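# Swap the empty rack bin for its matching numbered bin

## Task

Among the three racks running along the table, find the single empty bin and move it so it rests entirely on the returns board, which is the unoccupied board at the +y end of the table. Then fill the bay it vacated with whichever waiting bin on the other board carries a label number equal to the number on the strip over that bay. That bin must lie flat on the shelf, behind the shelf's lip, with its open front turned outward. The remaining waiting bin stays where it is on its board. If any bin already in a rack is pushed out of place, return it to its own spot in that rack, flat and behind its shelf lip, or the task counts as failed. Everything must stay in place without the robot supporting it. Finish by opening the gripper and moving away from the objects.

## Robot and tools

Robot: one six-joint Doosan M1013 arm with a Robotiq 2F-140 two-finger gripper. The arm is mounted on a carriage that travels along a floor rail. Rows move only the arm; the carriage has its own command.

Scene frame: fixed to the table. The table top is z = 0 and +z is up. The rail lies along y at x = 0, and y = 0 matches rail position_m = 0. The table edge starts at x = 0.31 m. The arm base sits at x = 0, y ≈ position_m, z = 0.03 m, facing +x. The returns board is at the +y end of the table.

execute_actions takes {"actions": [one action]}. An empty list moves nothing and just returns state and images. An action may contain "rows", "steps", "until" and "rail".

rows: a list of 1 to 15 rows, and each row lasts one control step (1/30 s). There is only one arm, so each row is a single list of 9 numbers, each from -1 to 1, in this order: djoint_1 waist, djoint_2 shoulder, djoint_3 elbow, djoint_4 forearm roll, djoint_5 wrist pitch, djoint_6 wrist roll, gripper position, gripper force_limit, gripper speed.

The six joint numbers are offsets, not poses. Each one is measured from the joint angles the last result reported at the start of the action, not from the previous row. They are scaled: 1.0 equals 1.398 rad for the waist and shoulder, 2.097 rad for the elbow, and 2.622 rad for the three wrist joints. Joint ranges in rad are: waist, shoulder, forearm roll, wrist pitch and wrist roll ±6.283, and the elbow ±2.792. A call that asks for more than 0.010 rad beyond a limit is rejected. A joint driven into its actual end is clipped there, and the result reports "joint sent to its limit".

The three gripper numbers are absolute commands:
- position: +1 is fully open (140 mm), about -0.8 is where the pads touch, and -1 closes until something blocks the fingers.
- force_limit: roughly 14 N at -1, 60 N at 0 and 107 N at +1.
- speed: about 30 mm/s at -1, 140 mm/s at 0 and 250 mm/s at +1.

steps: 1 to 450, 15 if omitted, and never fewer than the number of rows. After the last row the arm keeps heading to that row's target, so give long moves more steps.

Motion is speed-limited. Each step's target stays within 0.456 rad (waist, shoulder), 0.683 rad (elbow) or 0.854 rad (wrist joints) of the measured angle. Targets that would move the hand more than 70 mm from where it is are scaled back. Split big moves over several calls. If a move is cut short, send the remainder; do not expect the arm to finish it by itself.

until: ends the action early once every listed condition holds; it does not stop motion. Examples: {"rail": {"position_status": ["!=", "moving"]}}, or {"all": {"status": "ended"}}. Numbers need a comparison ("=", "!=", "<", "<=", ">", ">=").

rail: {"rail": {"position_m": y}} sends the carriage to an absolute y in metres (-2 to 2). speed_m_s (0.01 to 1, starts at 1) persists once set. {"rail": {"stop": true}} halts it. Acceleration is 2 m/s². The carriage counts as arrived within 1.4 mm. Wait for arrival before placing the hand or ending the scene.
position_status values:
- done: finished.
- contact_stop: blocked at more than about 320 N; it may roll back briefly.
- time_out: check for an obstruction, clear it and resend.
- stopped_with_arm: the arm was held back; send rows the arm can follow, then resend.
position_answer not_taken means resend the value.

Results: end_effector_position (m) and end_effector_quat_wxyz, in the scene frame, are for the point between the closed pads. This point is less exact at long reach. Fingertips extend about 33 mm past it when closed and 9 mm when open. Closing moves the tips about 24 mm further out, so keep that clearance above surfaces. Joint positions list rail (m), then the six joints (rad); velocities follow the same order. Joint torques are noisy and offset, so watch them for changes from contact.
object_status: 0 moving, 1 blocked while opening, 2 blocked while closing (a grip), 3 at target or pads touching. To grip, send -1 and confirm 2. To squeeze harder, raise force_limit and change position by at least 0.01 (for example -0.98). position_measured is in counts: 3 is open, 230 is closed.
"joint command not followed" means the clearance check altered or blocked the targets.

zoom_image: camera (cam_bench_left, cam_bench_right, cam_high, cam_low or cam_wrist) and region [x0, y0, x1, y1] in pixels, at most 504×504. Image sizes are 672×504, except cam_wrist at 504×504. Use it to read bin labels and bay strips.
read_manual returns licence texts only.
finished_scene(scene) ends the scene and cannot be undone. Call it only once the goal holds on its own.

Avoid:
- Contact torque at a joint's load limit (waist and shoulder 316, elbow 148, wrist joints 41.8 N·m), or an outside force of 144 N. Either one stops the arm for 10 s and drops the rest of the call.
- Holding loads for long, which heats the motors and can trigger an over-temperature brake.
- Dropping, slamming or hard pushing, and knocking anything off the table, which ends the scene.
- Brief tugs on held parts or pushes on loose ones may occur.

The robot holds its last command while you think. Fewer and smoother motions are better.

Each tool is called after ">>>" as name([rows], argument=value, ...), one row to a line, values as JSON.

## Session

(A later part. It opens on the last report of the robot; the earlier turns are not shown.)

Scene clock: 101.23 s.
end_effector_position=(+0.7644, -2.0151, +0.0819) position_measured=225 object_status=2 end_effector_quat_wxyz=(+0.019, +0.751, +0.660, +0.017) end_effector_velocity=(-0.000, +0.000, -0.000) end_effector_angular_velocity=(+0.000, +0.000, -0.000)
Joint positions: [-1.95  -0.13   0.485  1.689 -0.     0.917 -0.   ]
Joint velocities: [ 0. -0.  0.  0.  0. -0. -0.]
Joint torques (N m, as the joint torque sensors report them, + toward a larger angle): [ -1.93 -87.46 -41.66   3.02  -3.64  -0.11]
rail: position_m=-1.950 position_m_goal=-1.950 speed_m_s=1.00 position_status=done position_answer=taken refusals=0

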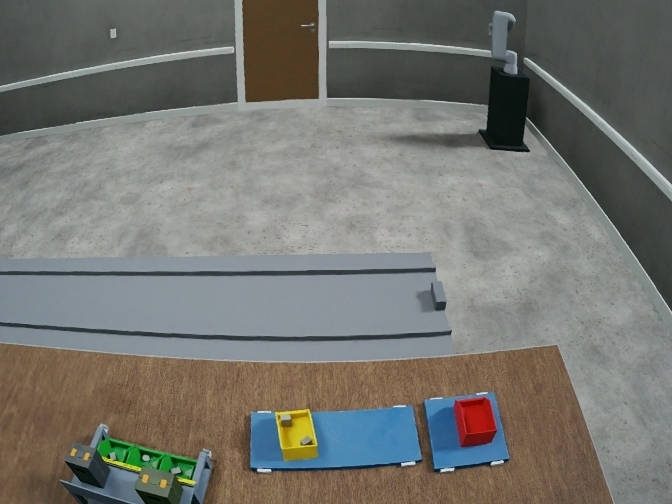

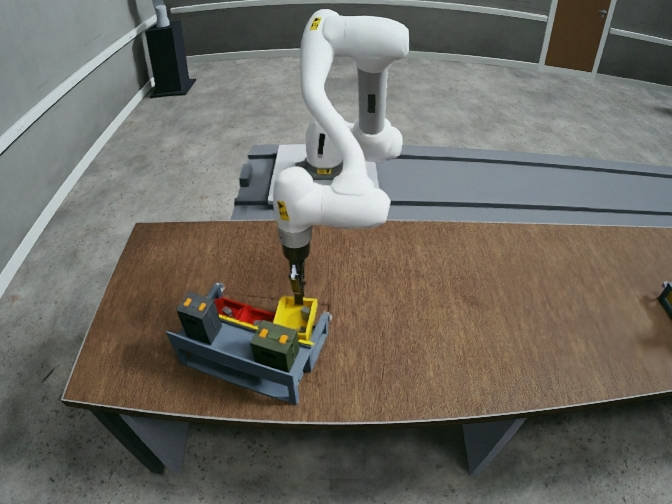

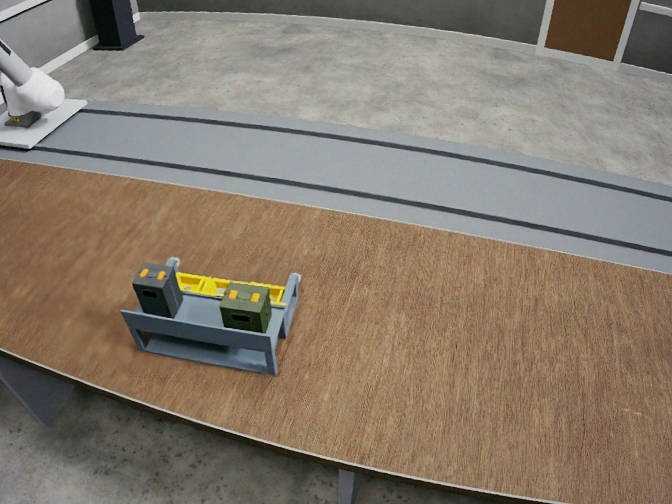

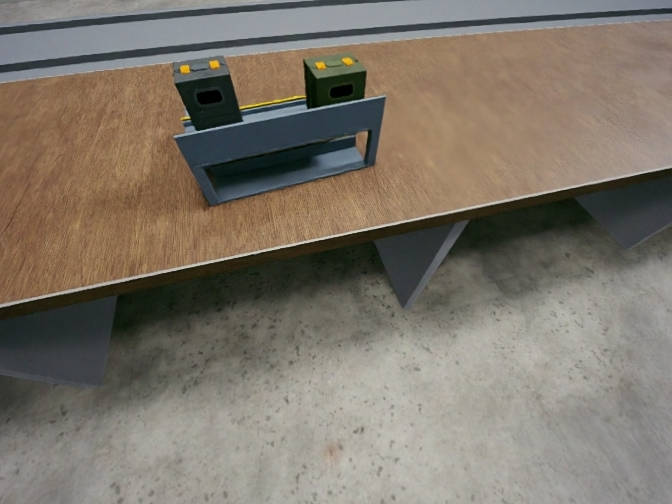

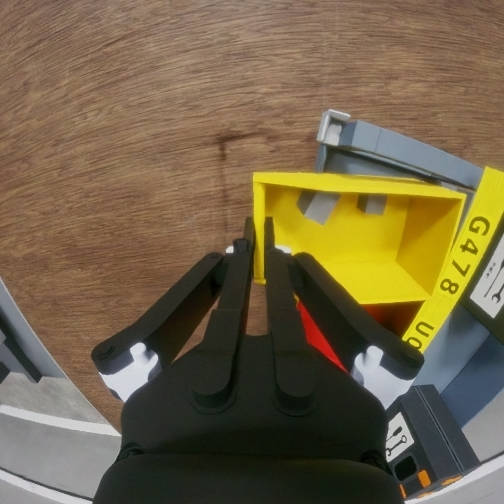

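>>> execute_actions([
  {"rows":[[0,-0.03,0.031,0,-0.006,0,-1,1,-0.6],[0,-0.06,0.062,0,-0.012,0,-1,1,-0.6],[0,-0.09,0.091,0,-0.018,0,-1,1,-0.6],[0,-0.126,0.125,0,-0.022,0,-1,1,-0.6]],"steps":22},
])

>>> execute_actions([
  {"rail":{"position_m":-1.74},"rows":[[0,0,0,0,0,0,-1,1,-0.6],[0,0,0,0,0,0,-1,1,-0.6],[0,0,0,0,0,0,-1,1,-0.6],[0,0,0,0,0,0,-1,1,-0.6],[0,0,0,0,0,0,-1,1,-0.6],[0,0,0,0,0,0,-1,1,-0.6],[0,0,0,0,0,0,-1,1,-0.6],[-0.02,0,0,0,0,0,-1,1,-0.6],[-0.04,0,0,0,0,0,-1,1,-0.6],[-0.06,0,0,0,0,0,-1,1,-0.6],[-0.08,0,0,0,0,0,-1,1,-0.6],[-0.1,0,0,0,0,0,-1,1,-0.6],[-0.12,0,0,0,0,0,-1,1,-0.6],[-0.14,0,0,0,0,0,-1,1,-0.6],[-0.157,0,0,0,0,0,-1,1,-0.6]],"steps":35},
])

Scene clock: 107.77 s.
end_effector_position=(+0.6266, -1.9971, +0.0854) position_measured=225 object_status=2 end_effector_quat_wxyz=(+0.008, +0.751, +0.660, +0.007) end_effector_velocity=(-0.000, +0.000, +0.000) end_effector_angular_velocity=(-0.000, -0.000, +0.000)
Joint positions: [-1.95  -0.13   0.309  1.951 -0.     0.86  -0.   ]
Joint velocities: [ 0.    -0.    -0.001  0.001 -0.    -0.     0.   ]
Joint torques (N m, as the joint torque sensors report them, + toward a larger angle): [  0.07 -66.06 -33.15   3.59  -0.45   0.06]
rail: position_m=-1.950 position_m_goal=-1.950 speed_m_s=1.00 position_status=done position_answer=taken refusals=0

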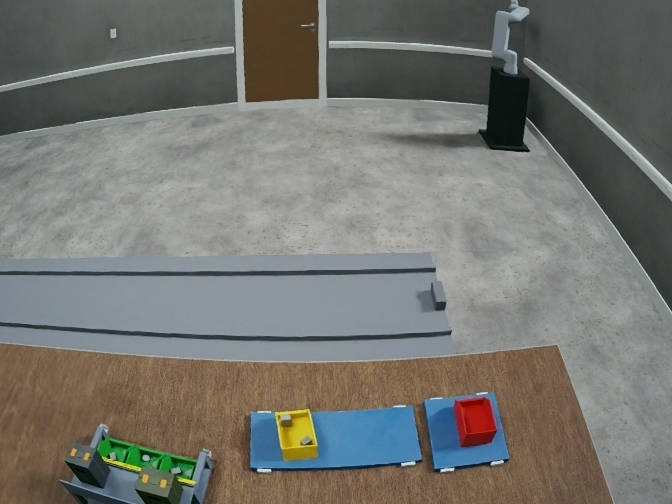

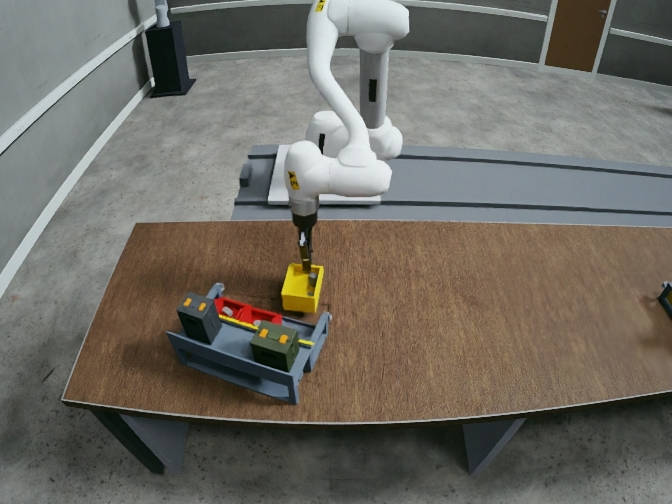

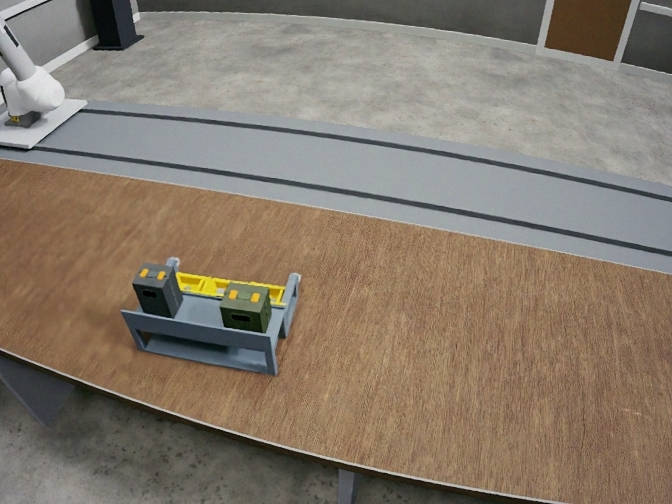

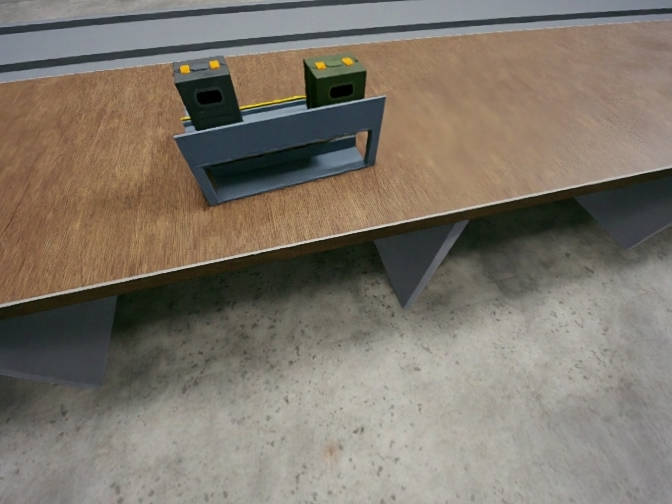

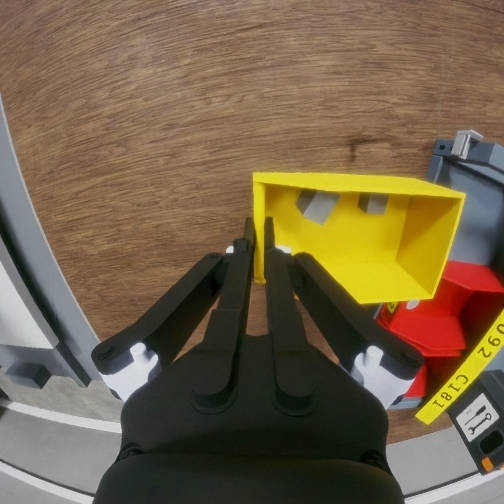

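Scene clock: 108.93 s.
end_effector_position=(+0.6014, -1.9223, +0.0854) position_measured=225 object_status=2 end_effector_quat_wxyz=(+0.009, +0.819, +0.573, +0.006) end_effector_velocity=(-0.000, -0.000, +0.000) end_effector_angular_velocity=(-0.000, -0.000, -0.000)
Joint positions: [-1.74  -0.349  0.309  1.951 -0.     0.86  -0.   ]
Joint velocities: [ 0. -0. -0. -0. -0.  0.  0.]
Joint torques (N m, as the joint torque sensors report them, + toward a larger angle): [  1.68 -64.81 -33.1    3.65  -0.39   0.07]
rail: position_m=-1.740 position_m_goal=-1.740 speed_m_s=1.00 position_status=done position_answer=taken refusals=0

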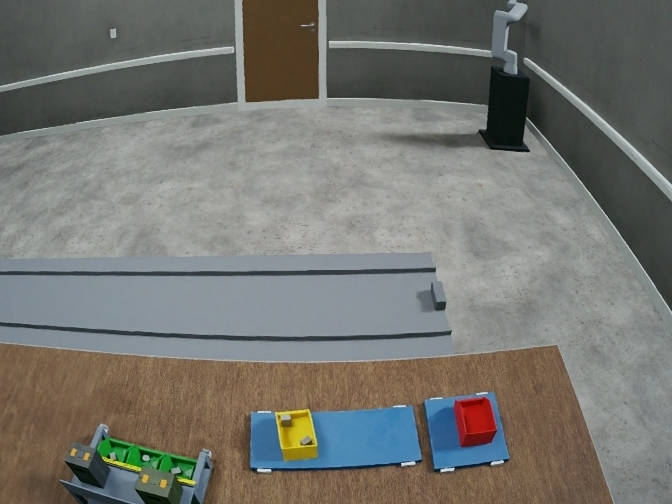

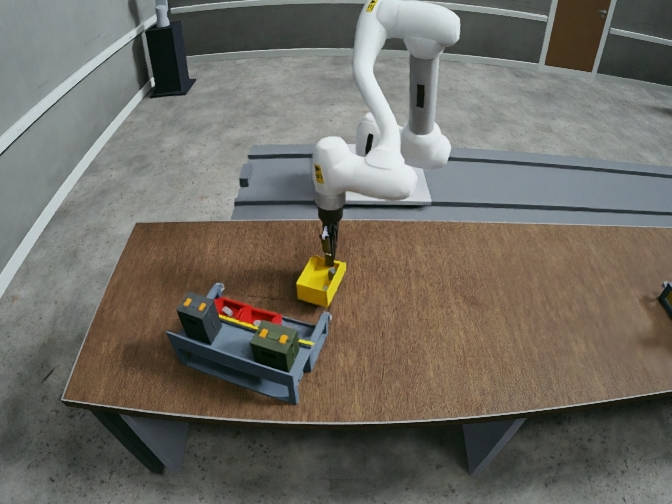

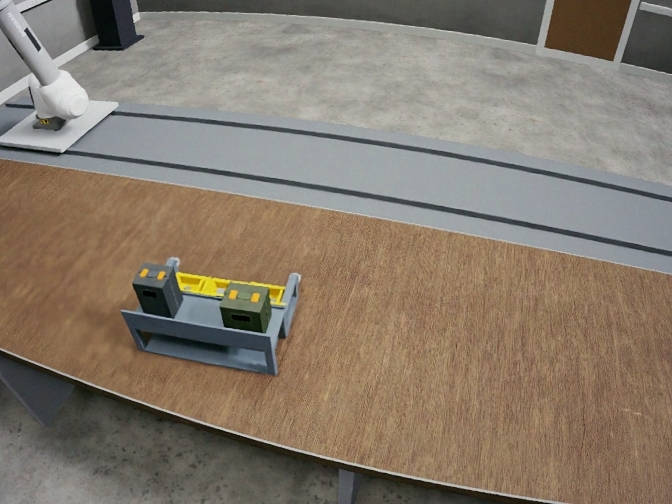

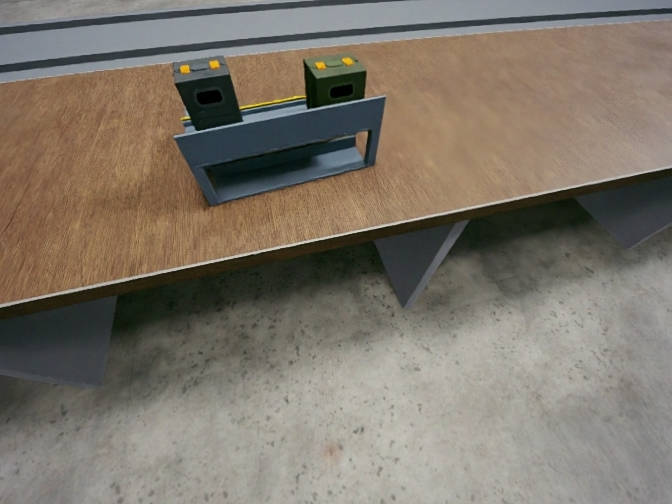

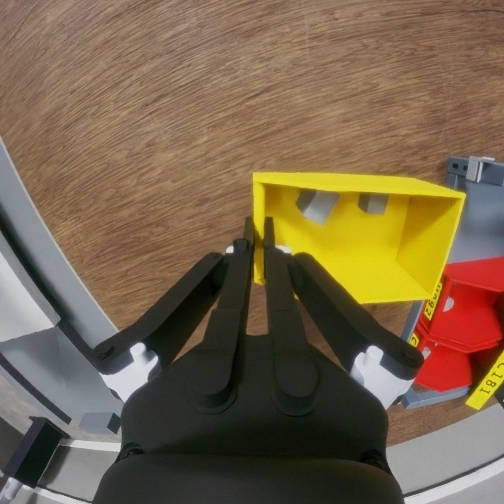

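Looks aligned. Advance to the (.485,1.689) pose.

>>> execute_actions([
  {"rows":[[0,0.015,-0.0145,0,0.003,0,-1,1,-0.6],[0,0.03,-0.029,0,0.006,0,-1,1,-0.6],[0,0.045,-0.044,0,0.01,0,-1,1,-0.6],[0,0.06,-0.059,0,0.014,0,-1,1,-0.6],[0,0.075,-0.074,0,0.018,0,-1,1,-0.6],[0,0.09,-0.089,0,0.023,0,-1,1,-0.6],[0,0.105,-0.104,0,0.029,0,-1,1,-0.6],[0,0.126,-0.125,0,0.038,0,-1,1,-0.6]],"steps":24},
])

Scene clock: 111.27 s.
end_effector_position=(+0.7188, -1.9652, +0.0815) position_measured=225 object_status=2 end_effector_quat_wxyz=(+0.004, +0.819, +0.573, +0.002) end_effector_velocity=(+0.000, -0.000, -0.000) end_effector_angular_velocity=(+0.000, +0.000, -0.000)
Joint positions: [-1.74  -0.349  0.485  1.689 -0.     0.959 -0.   ]
Joint velocities: [ 0. -0.  0. -0.  0.  0. -0.]
Joint torques (N m, as the joint torque sensors report them, + toward a larger angle): [  0.68 -83.52 -35.52   3.85  -0.27   0.08]
rail: position_m=-1.740 position_m_goal=-1.740 speed_m_s=1.00 position_status=done position_answer=taken refusals=0

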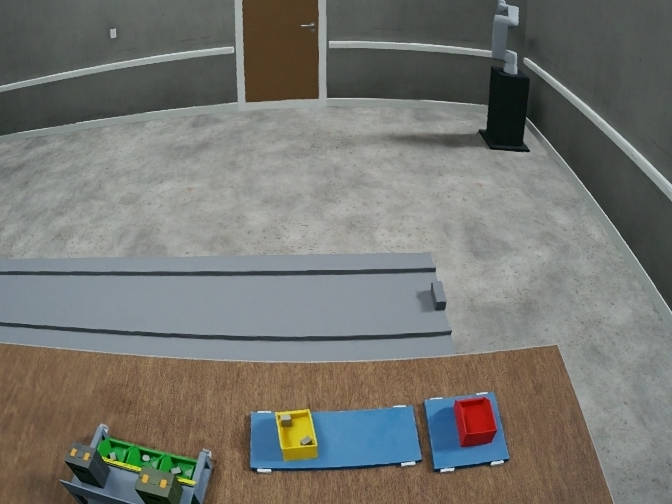

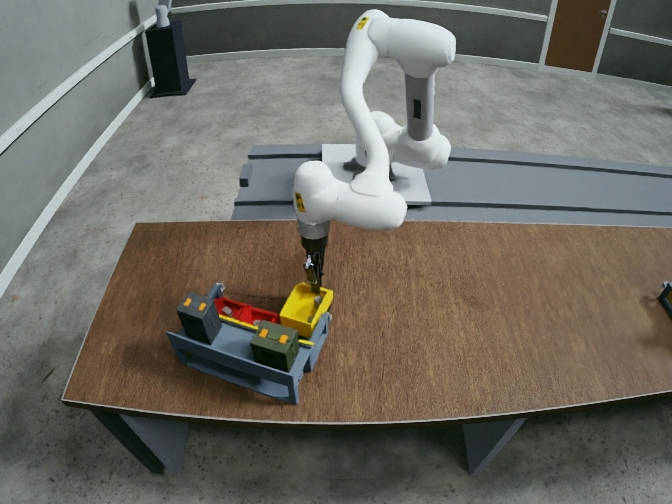

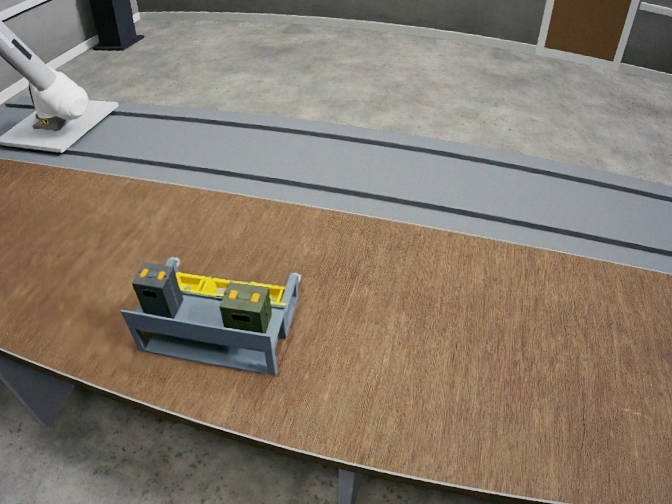

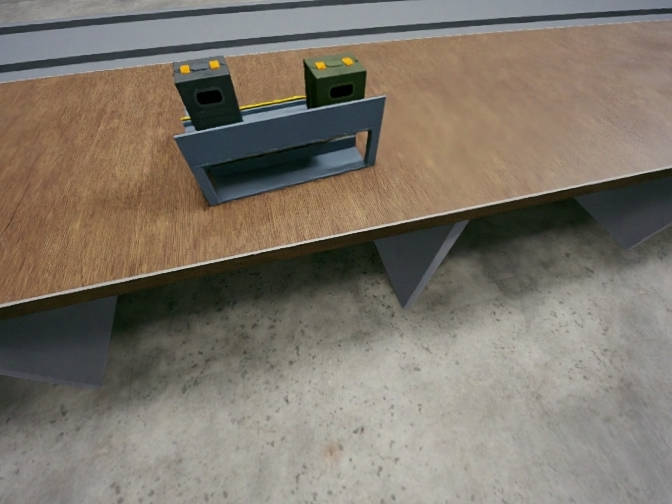

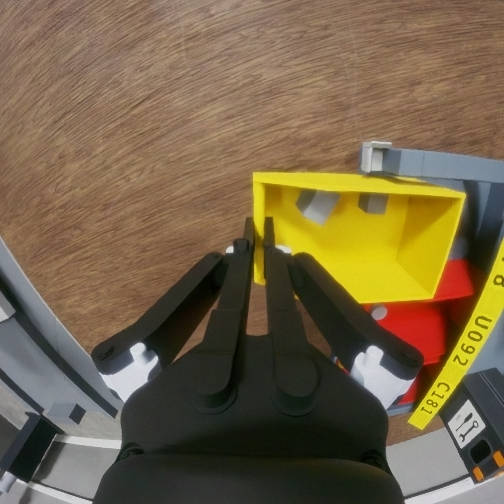

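>>> execute_actions([
  {"rows":[[0,0.01,-0.0105,0,0.006,0,-1,1,-0.6],[0,0.02,-0.021,0,0.012,0,-1,1,-0.6],[0,0.03,-0.0315,0,0.018,0,-1,1,-0.6],[0,0.04,-0.042,0,0.023,0,-1,1,-0.6],[0,0.05,-0.0525,0,0.028,0,-1,1,-0.6],[0,0.06,-0.063,0,0.032,0,-1,1,-0.6],[0,0.07,-0.074,0,0.036,0,-1,1,-0.6],[0,0.081,-0.0863,0,0.04,0,-1,1,-0.6]],"steps":24},
])

Scene clock: 115.03 s.
end_effector_position=(+0.7828, -1.9885, +0.0774) position_measured=225 object_status=2 end_effector_quat_wxyz=(-0.012, +0.819, +0.573, -0.008) end_effector_velocity=(+0.000, -0.000, -0.000) end_effector_angular_velocity=(+0.000, +0.000, -0.000)
Joint positions: [-1.74  -0.349  0.598  1.508 -0.     1.064 -0.   ]
Joint velocities: [ 0. -0.  0. -0.  0.  0. -0.]
Joint torques (N m, as the joint torque sensors report them, + toward a larger angle): [  1.2  -95.12 -36.6    3.96  -0.1    0.02]
rail: position_m=-1.740 position_m_goal=-1.740 speed_m_s=1.00 position_status=done position_answer=taken refusals=0

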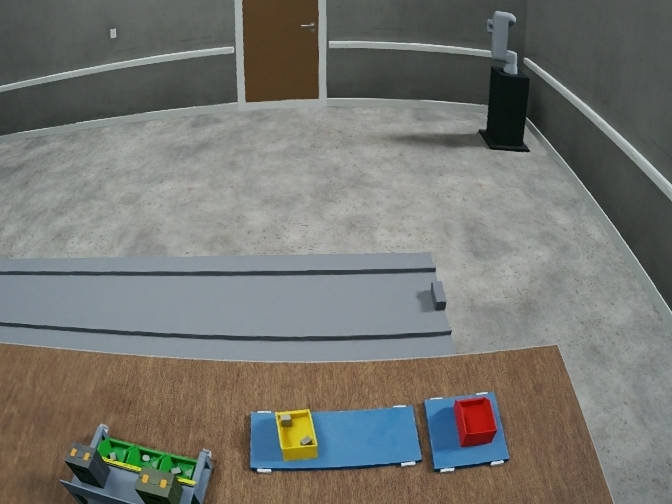

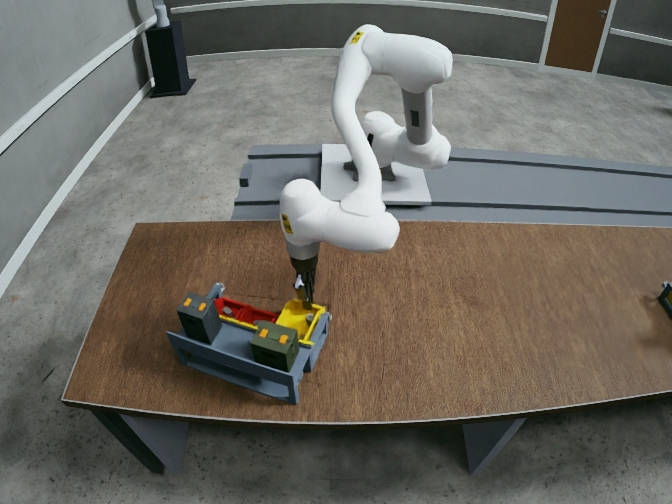

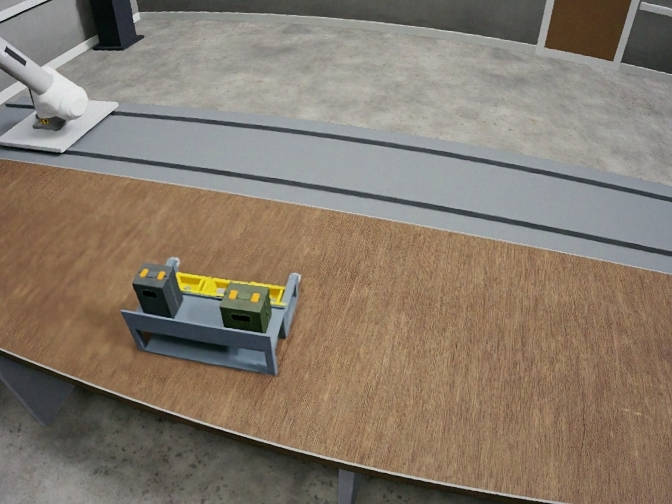

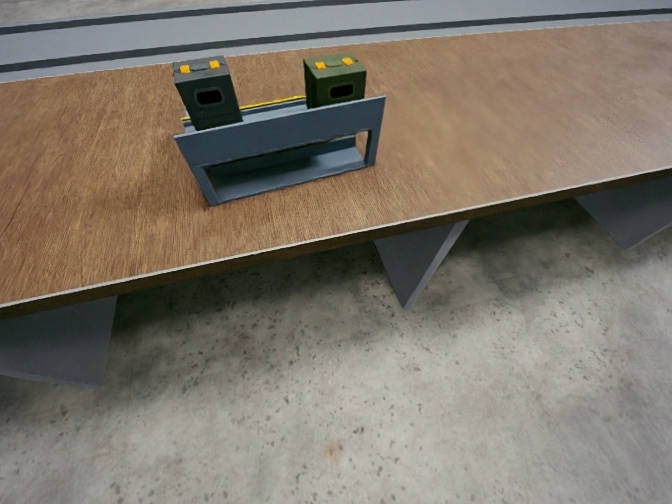

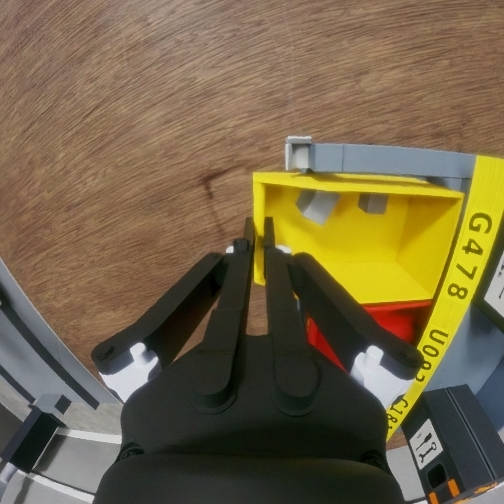

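>>> execute_actions([
  {"rows":[[0,0.007,-0.007,0,0.002,0,-1,1,-0.6],[0,0.013,-0.014,0,0.0044,0,-1,1,-0.6],[0,0.02,-0.021,0,0.0066,0,-1,1,-0.6],[0,0.0262,-0.0284,0,0.0088,0,-1,1,-0.6]],"steps":18},
])

Scene clock: 117.10 s.
end_effector_position=(+0.8062, -1.9970, +0.0753) position_measured=225 object_status=2 end_effector_quat_wxyz=(-0.012, +0.819, +0.573, -0.008) end_effector_velocity=(+0.000, -0.000, -0.000) end_effector_angular_velocity=(-0.000, -0.000, -0.000)
Joint positions: [-1.74  -0.349  0.635  1.448 -0.     1.087 -0.   ]
Joint velocities: [ 0. -0.  0. -0.  0.  0. -0.]
Joint torques (N m, as the joint torque sensors report them, + toward a larger angle): [  0.23 -98.04 -37.     4.11  -0.27   0.1 ]
rail: position_m=-1.740 position_m_goal=-1.740 speed_m_s=1.00 position_status=done position_answer=taken refusals=0

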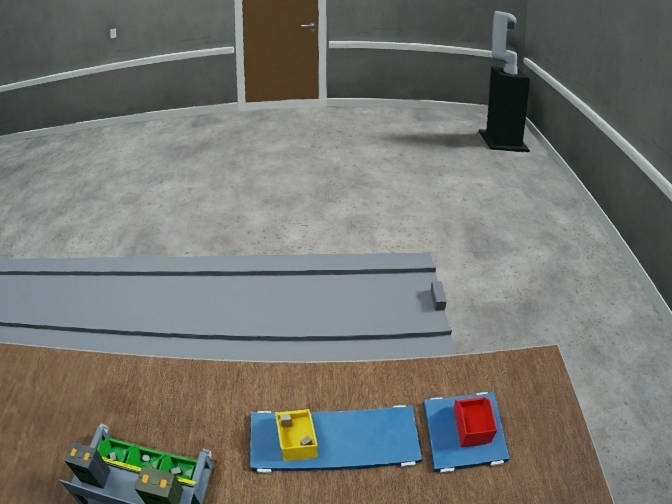

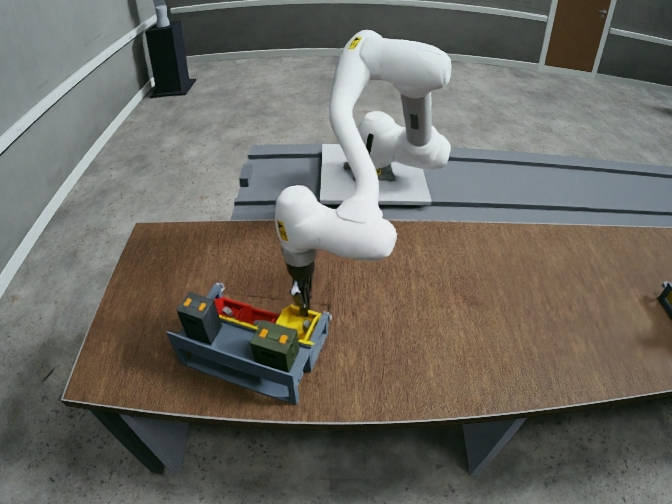

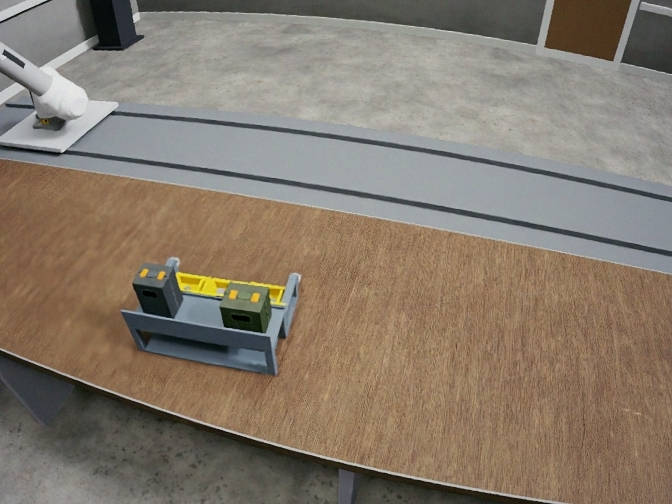

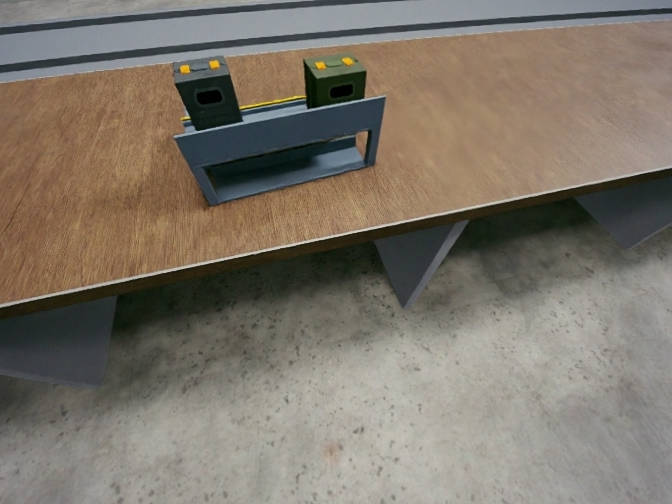

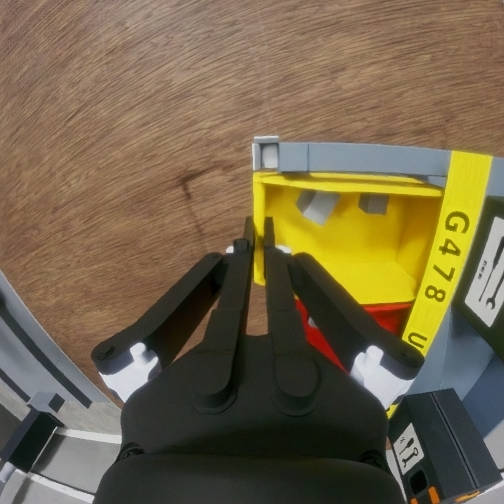

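>>> execute_actions([
  {"rows":[[0,0.008,-0.0094,0,0.0033,0,-1,1,-0.6],[0,0.016,-0.0188,0,0.0065,0,-1,1,-0.6],[0,0.024,-0.028,0,0.01,0,-1,1,-0.6],[0,0.0319,-0.0376,0,0.0131,0,-1,1,-0.6]],"steps":18},
])

>>> zoom_image(camera="cam_wrist", region=[180,120,400,340])

Scene clock: 119.30 s.
end_effector_position=(+0.8353, -2.0076, +0.0753) position_measured=225 object_status=2 end_effector_quat_wxyz=(-0.012, +0.819, +0.573, -0.008) end_effector_velocity=(+0.000, -0.000, -0.000) end_effector_angular_velocity=(+0.000, +0.000, +0.000)
Joint positions: [-1.74  -0.349  0.679  1.369 -0.     1.121 -0.   ]
Joint velocities: [ 0.  0.  0. -0.  0.  0. -0.]
Joint torques (N m, as the joint torque sensors report them, + toward a larger angle): [   1.2  -103.26  -37.82    4.05   -0.08    0.09]
rail: position_m=-1.740 position_m_goal=-1.740 speed_m_s=1.00 position_status=done position_answer=taken refusals=0

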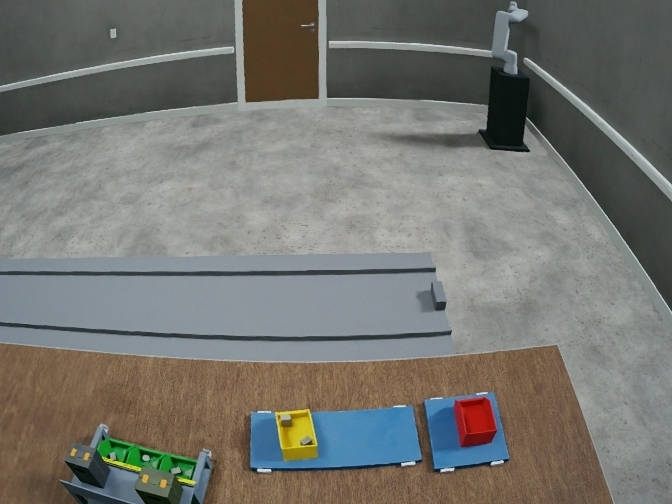

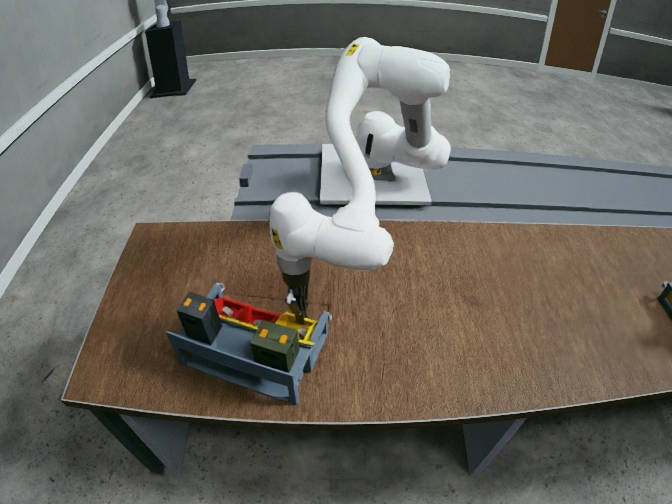

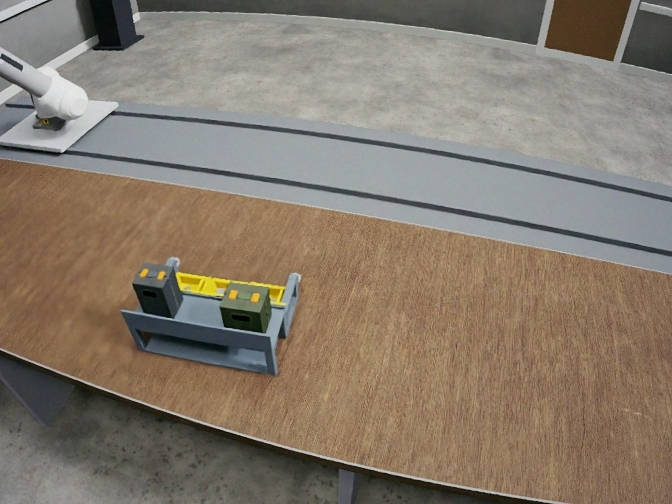

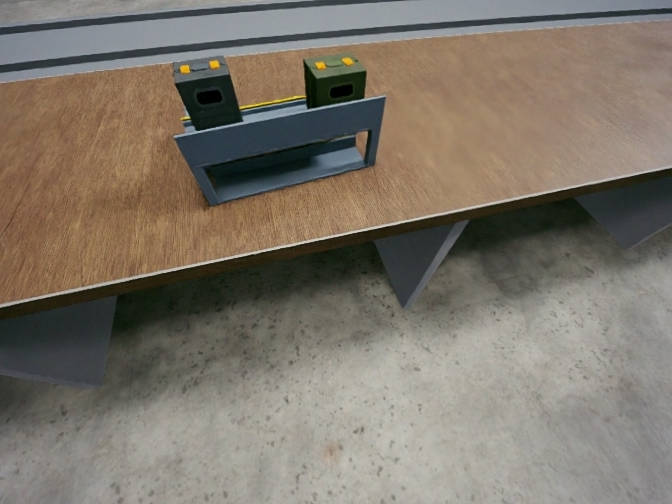

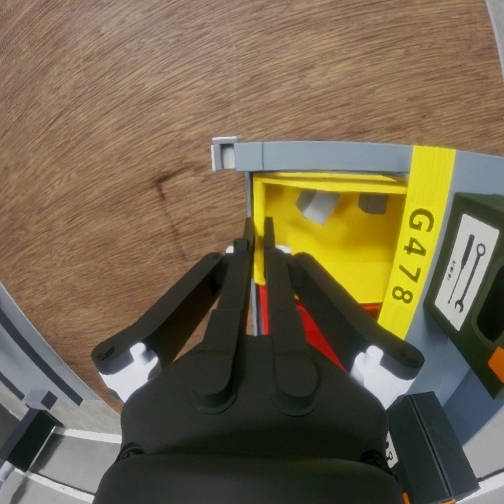

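Region (180, 120, 400, 340) of cam_wrist's 504x504 image, scaled by 2.291, with more detail than that image has.

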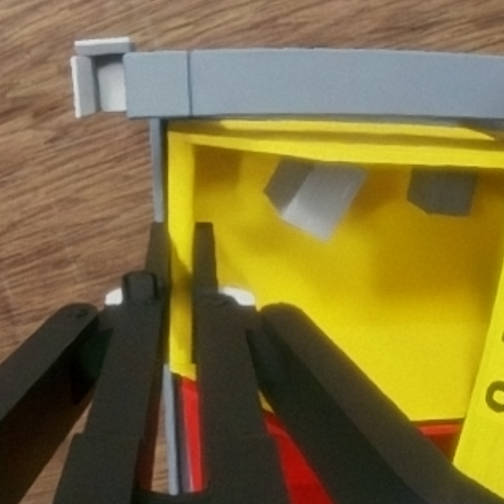

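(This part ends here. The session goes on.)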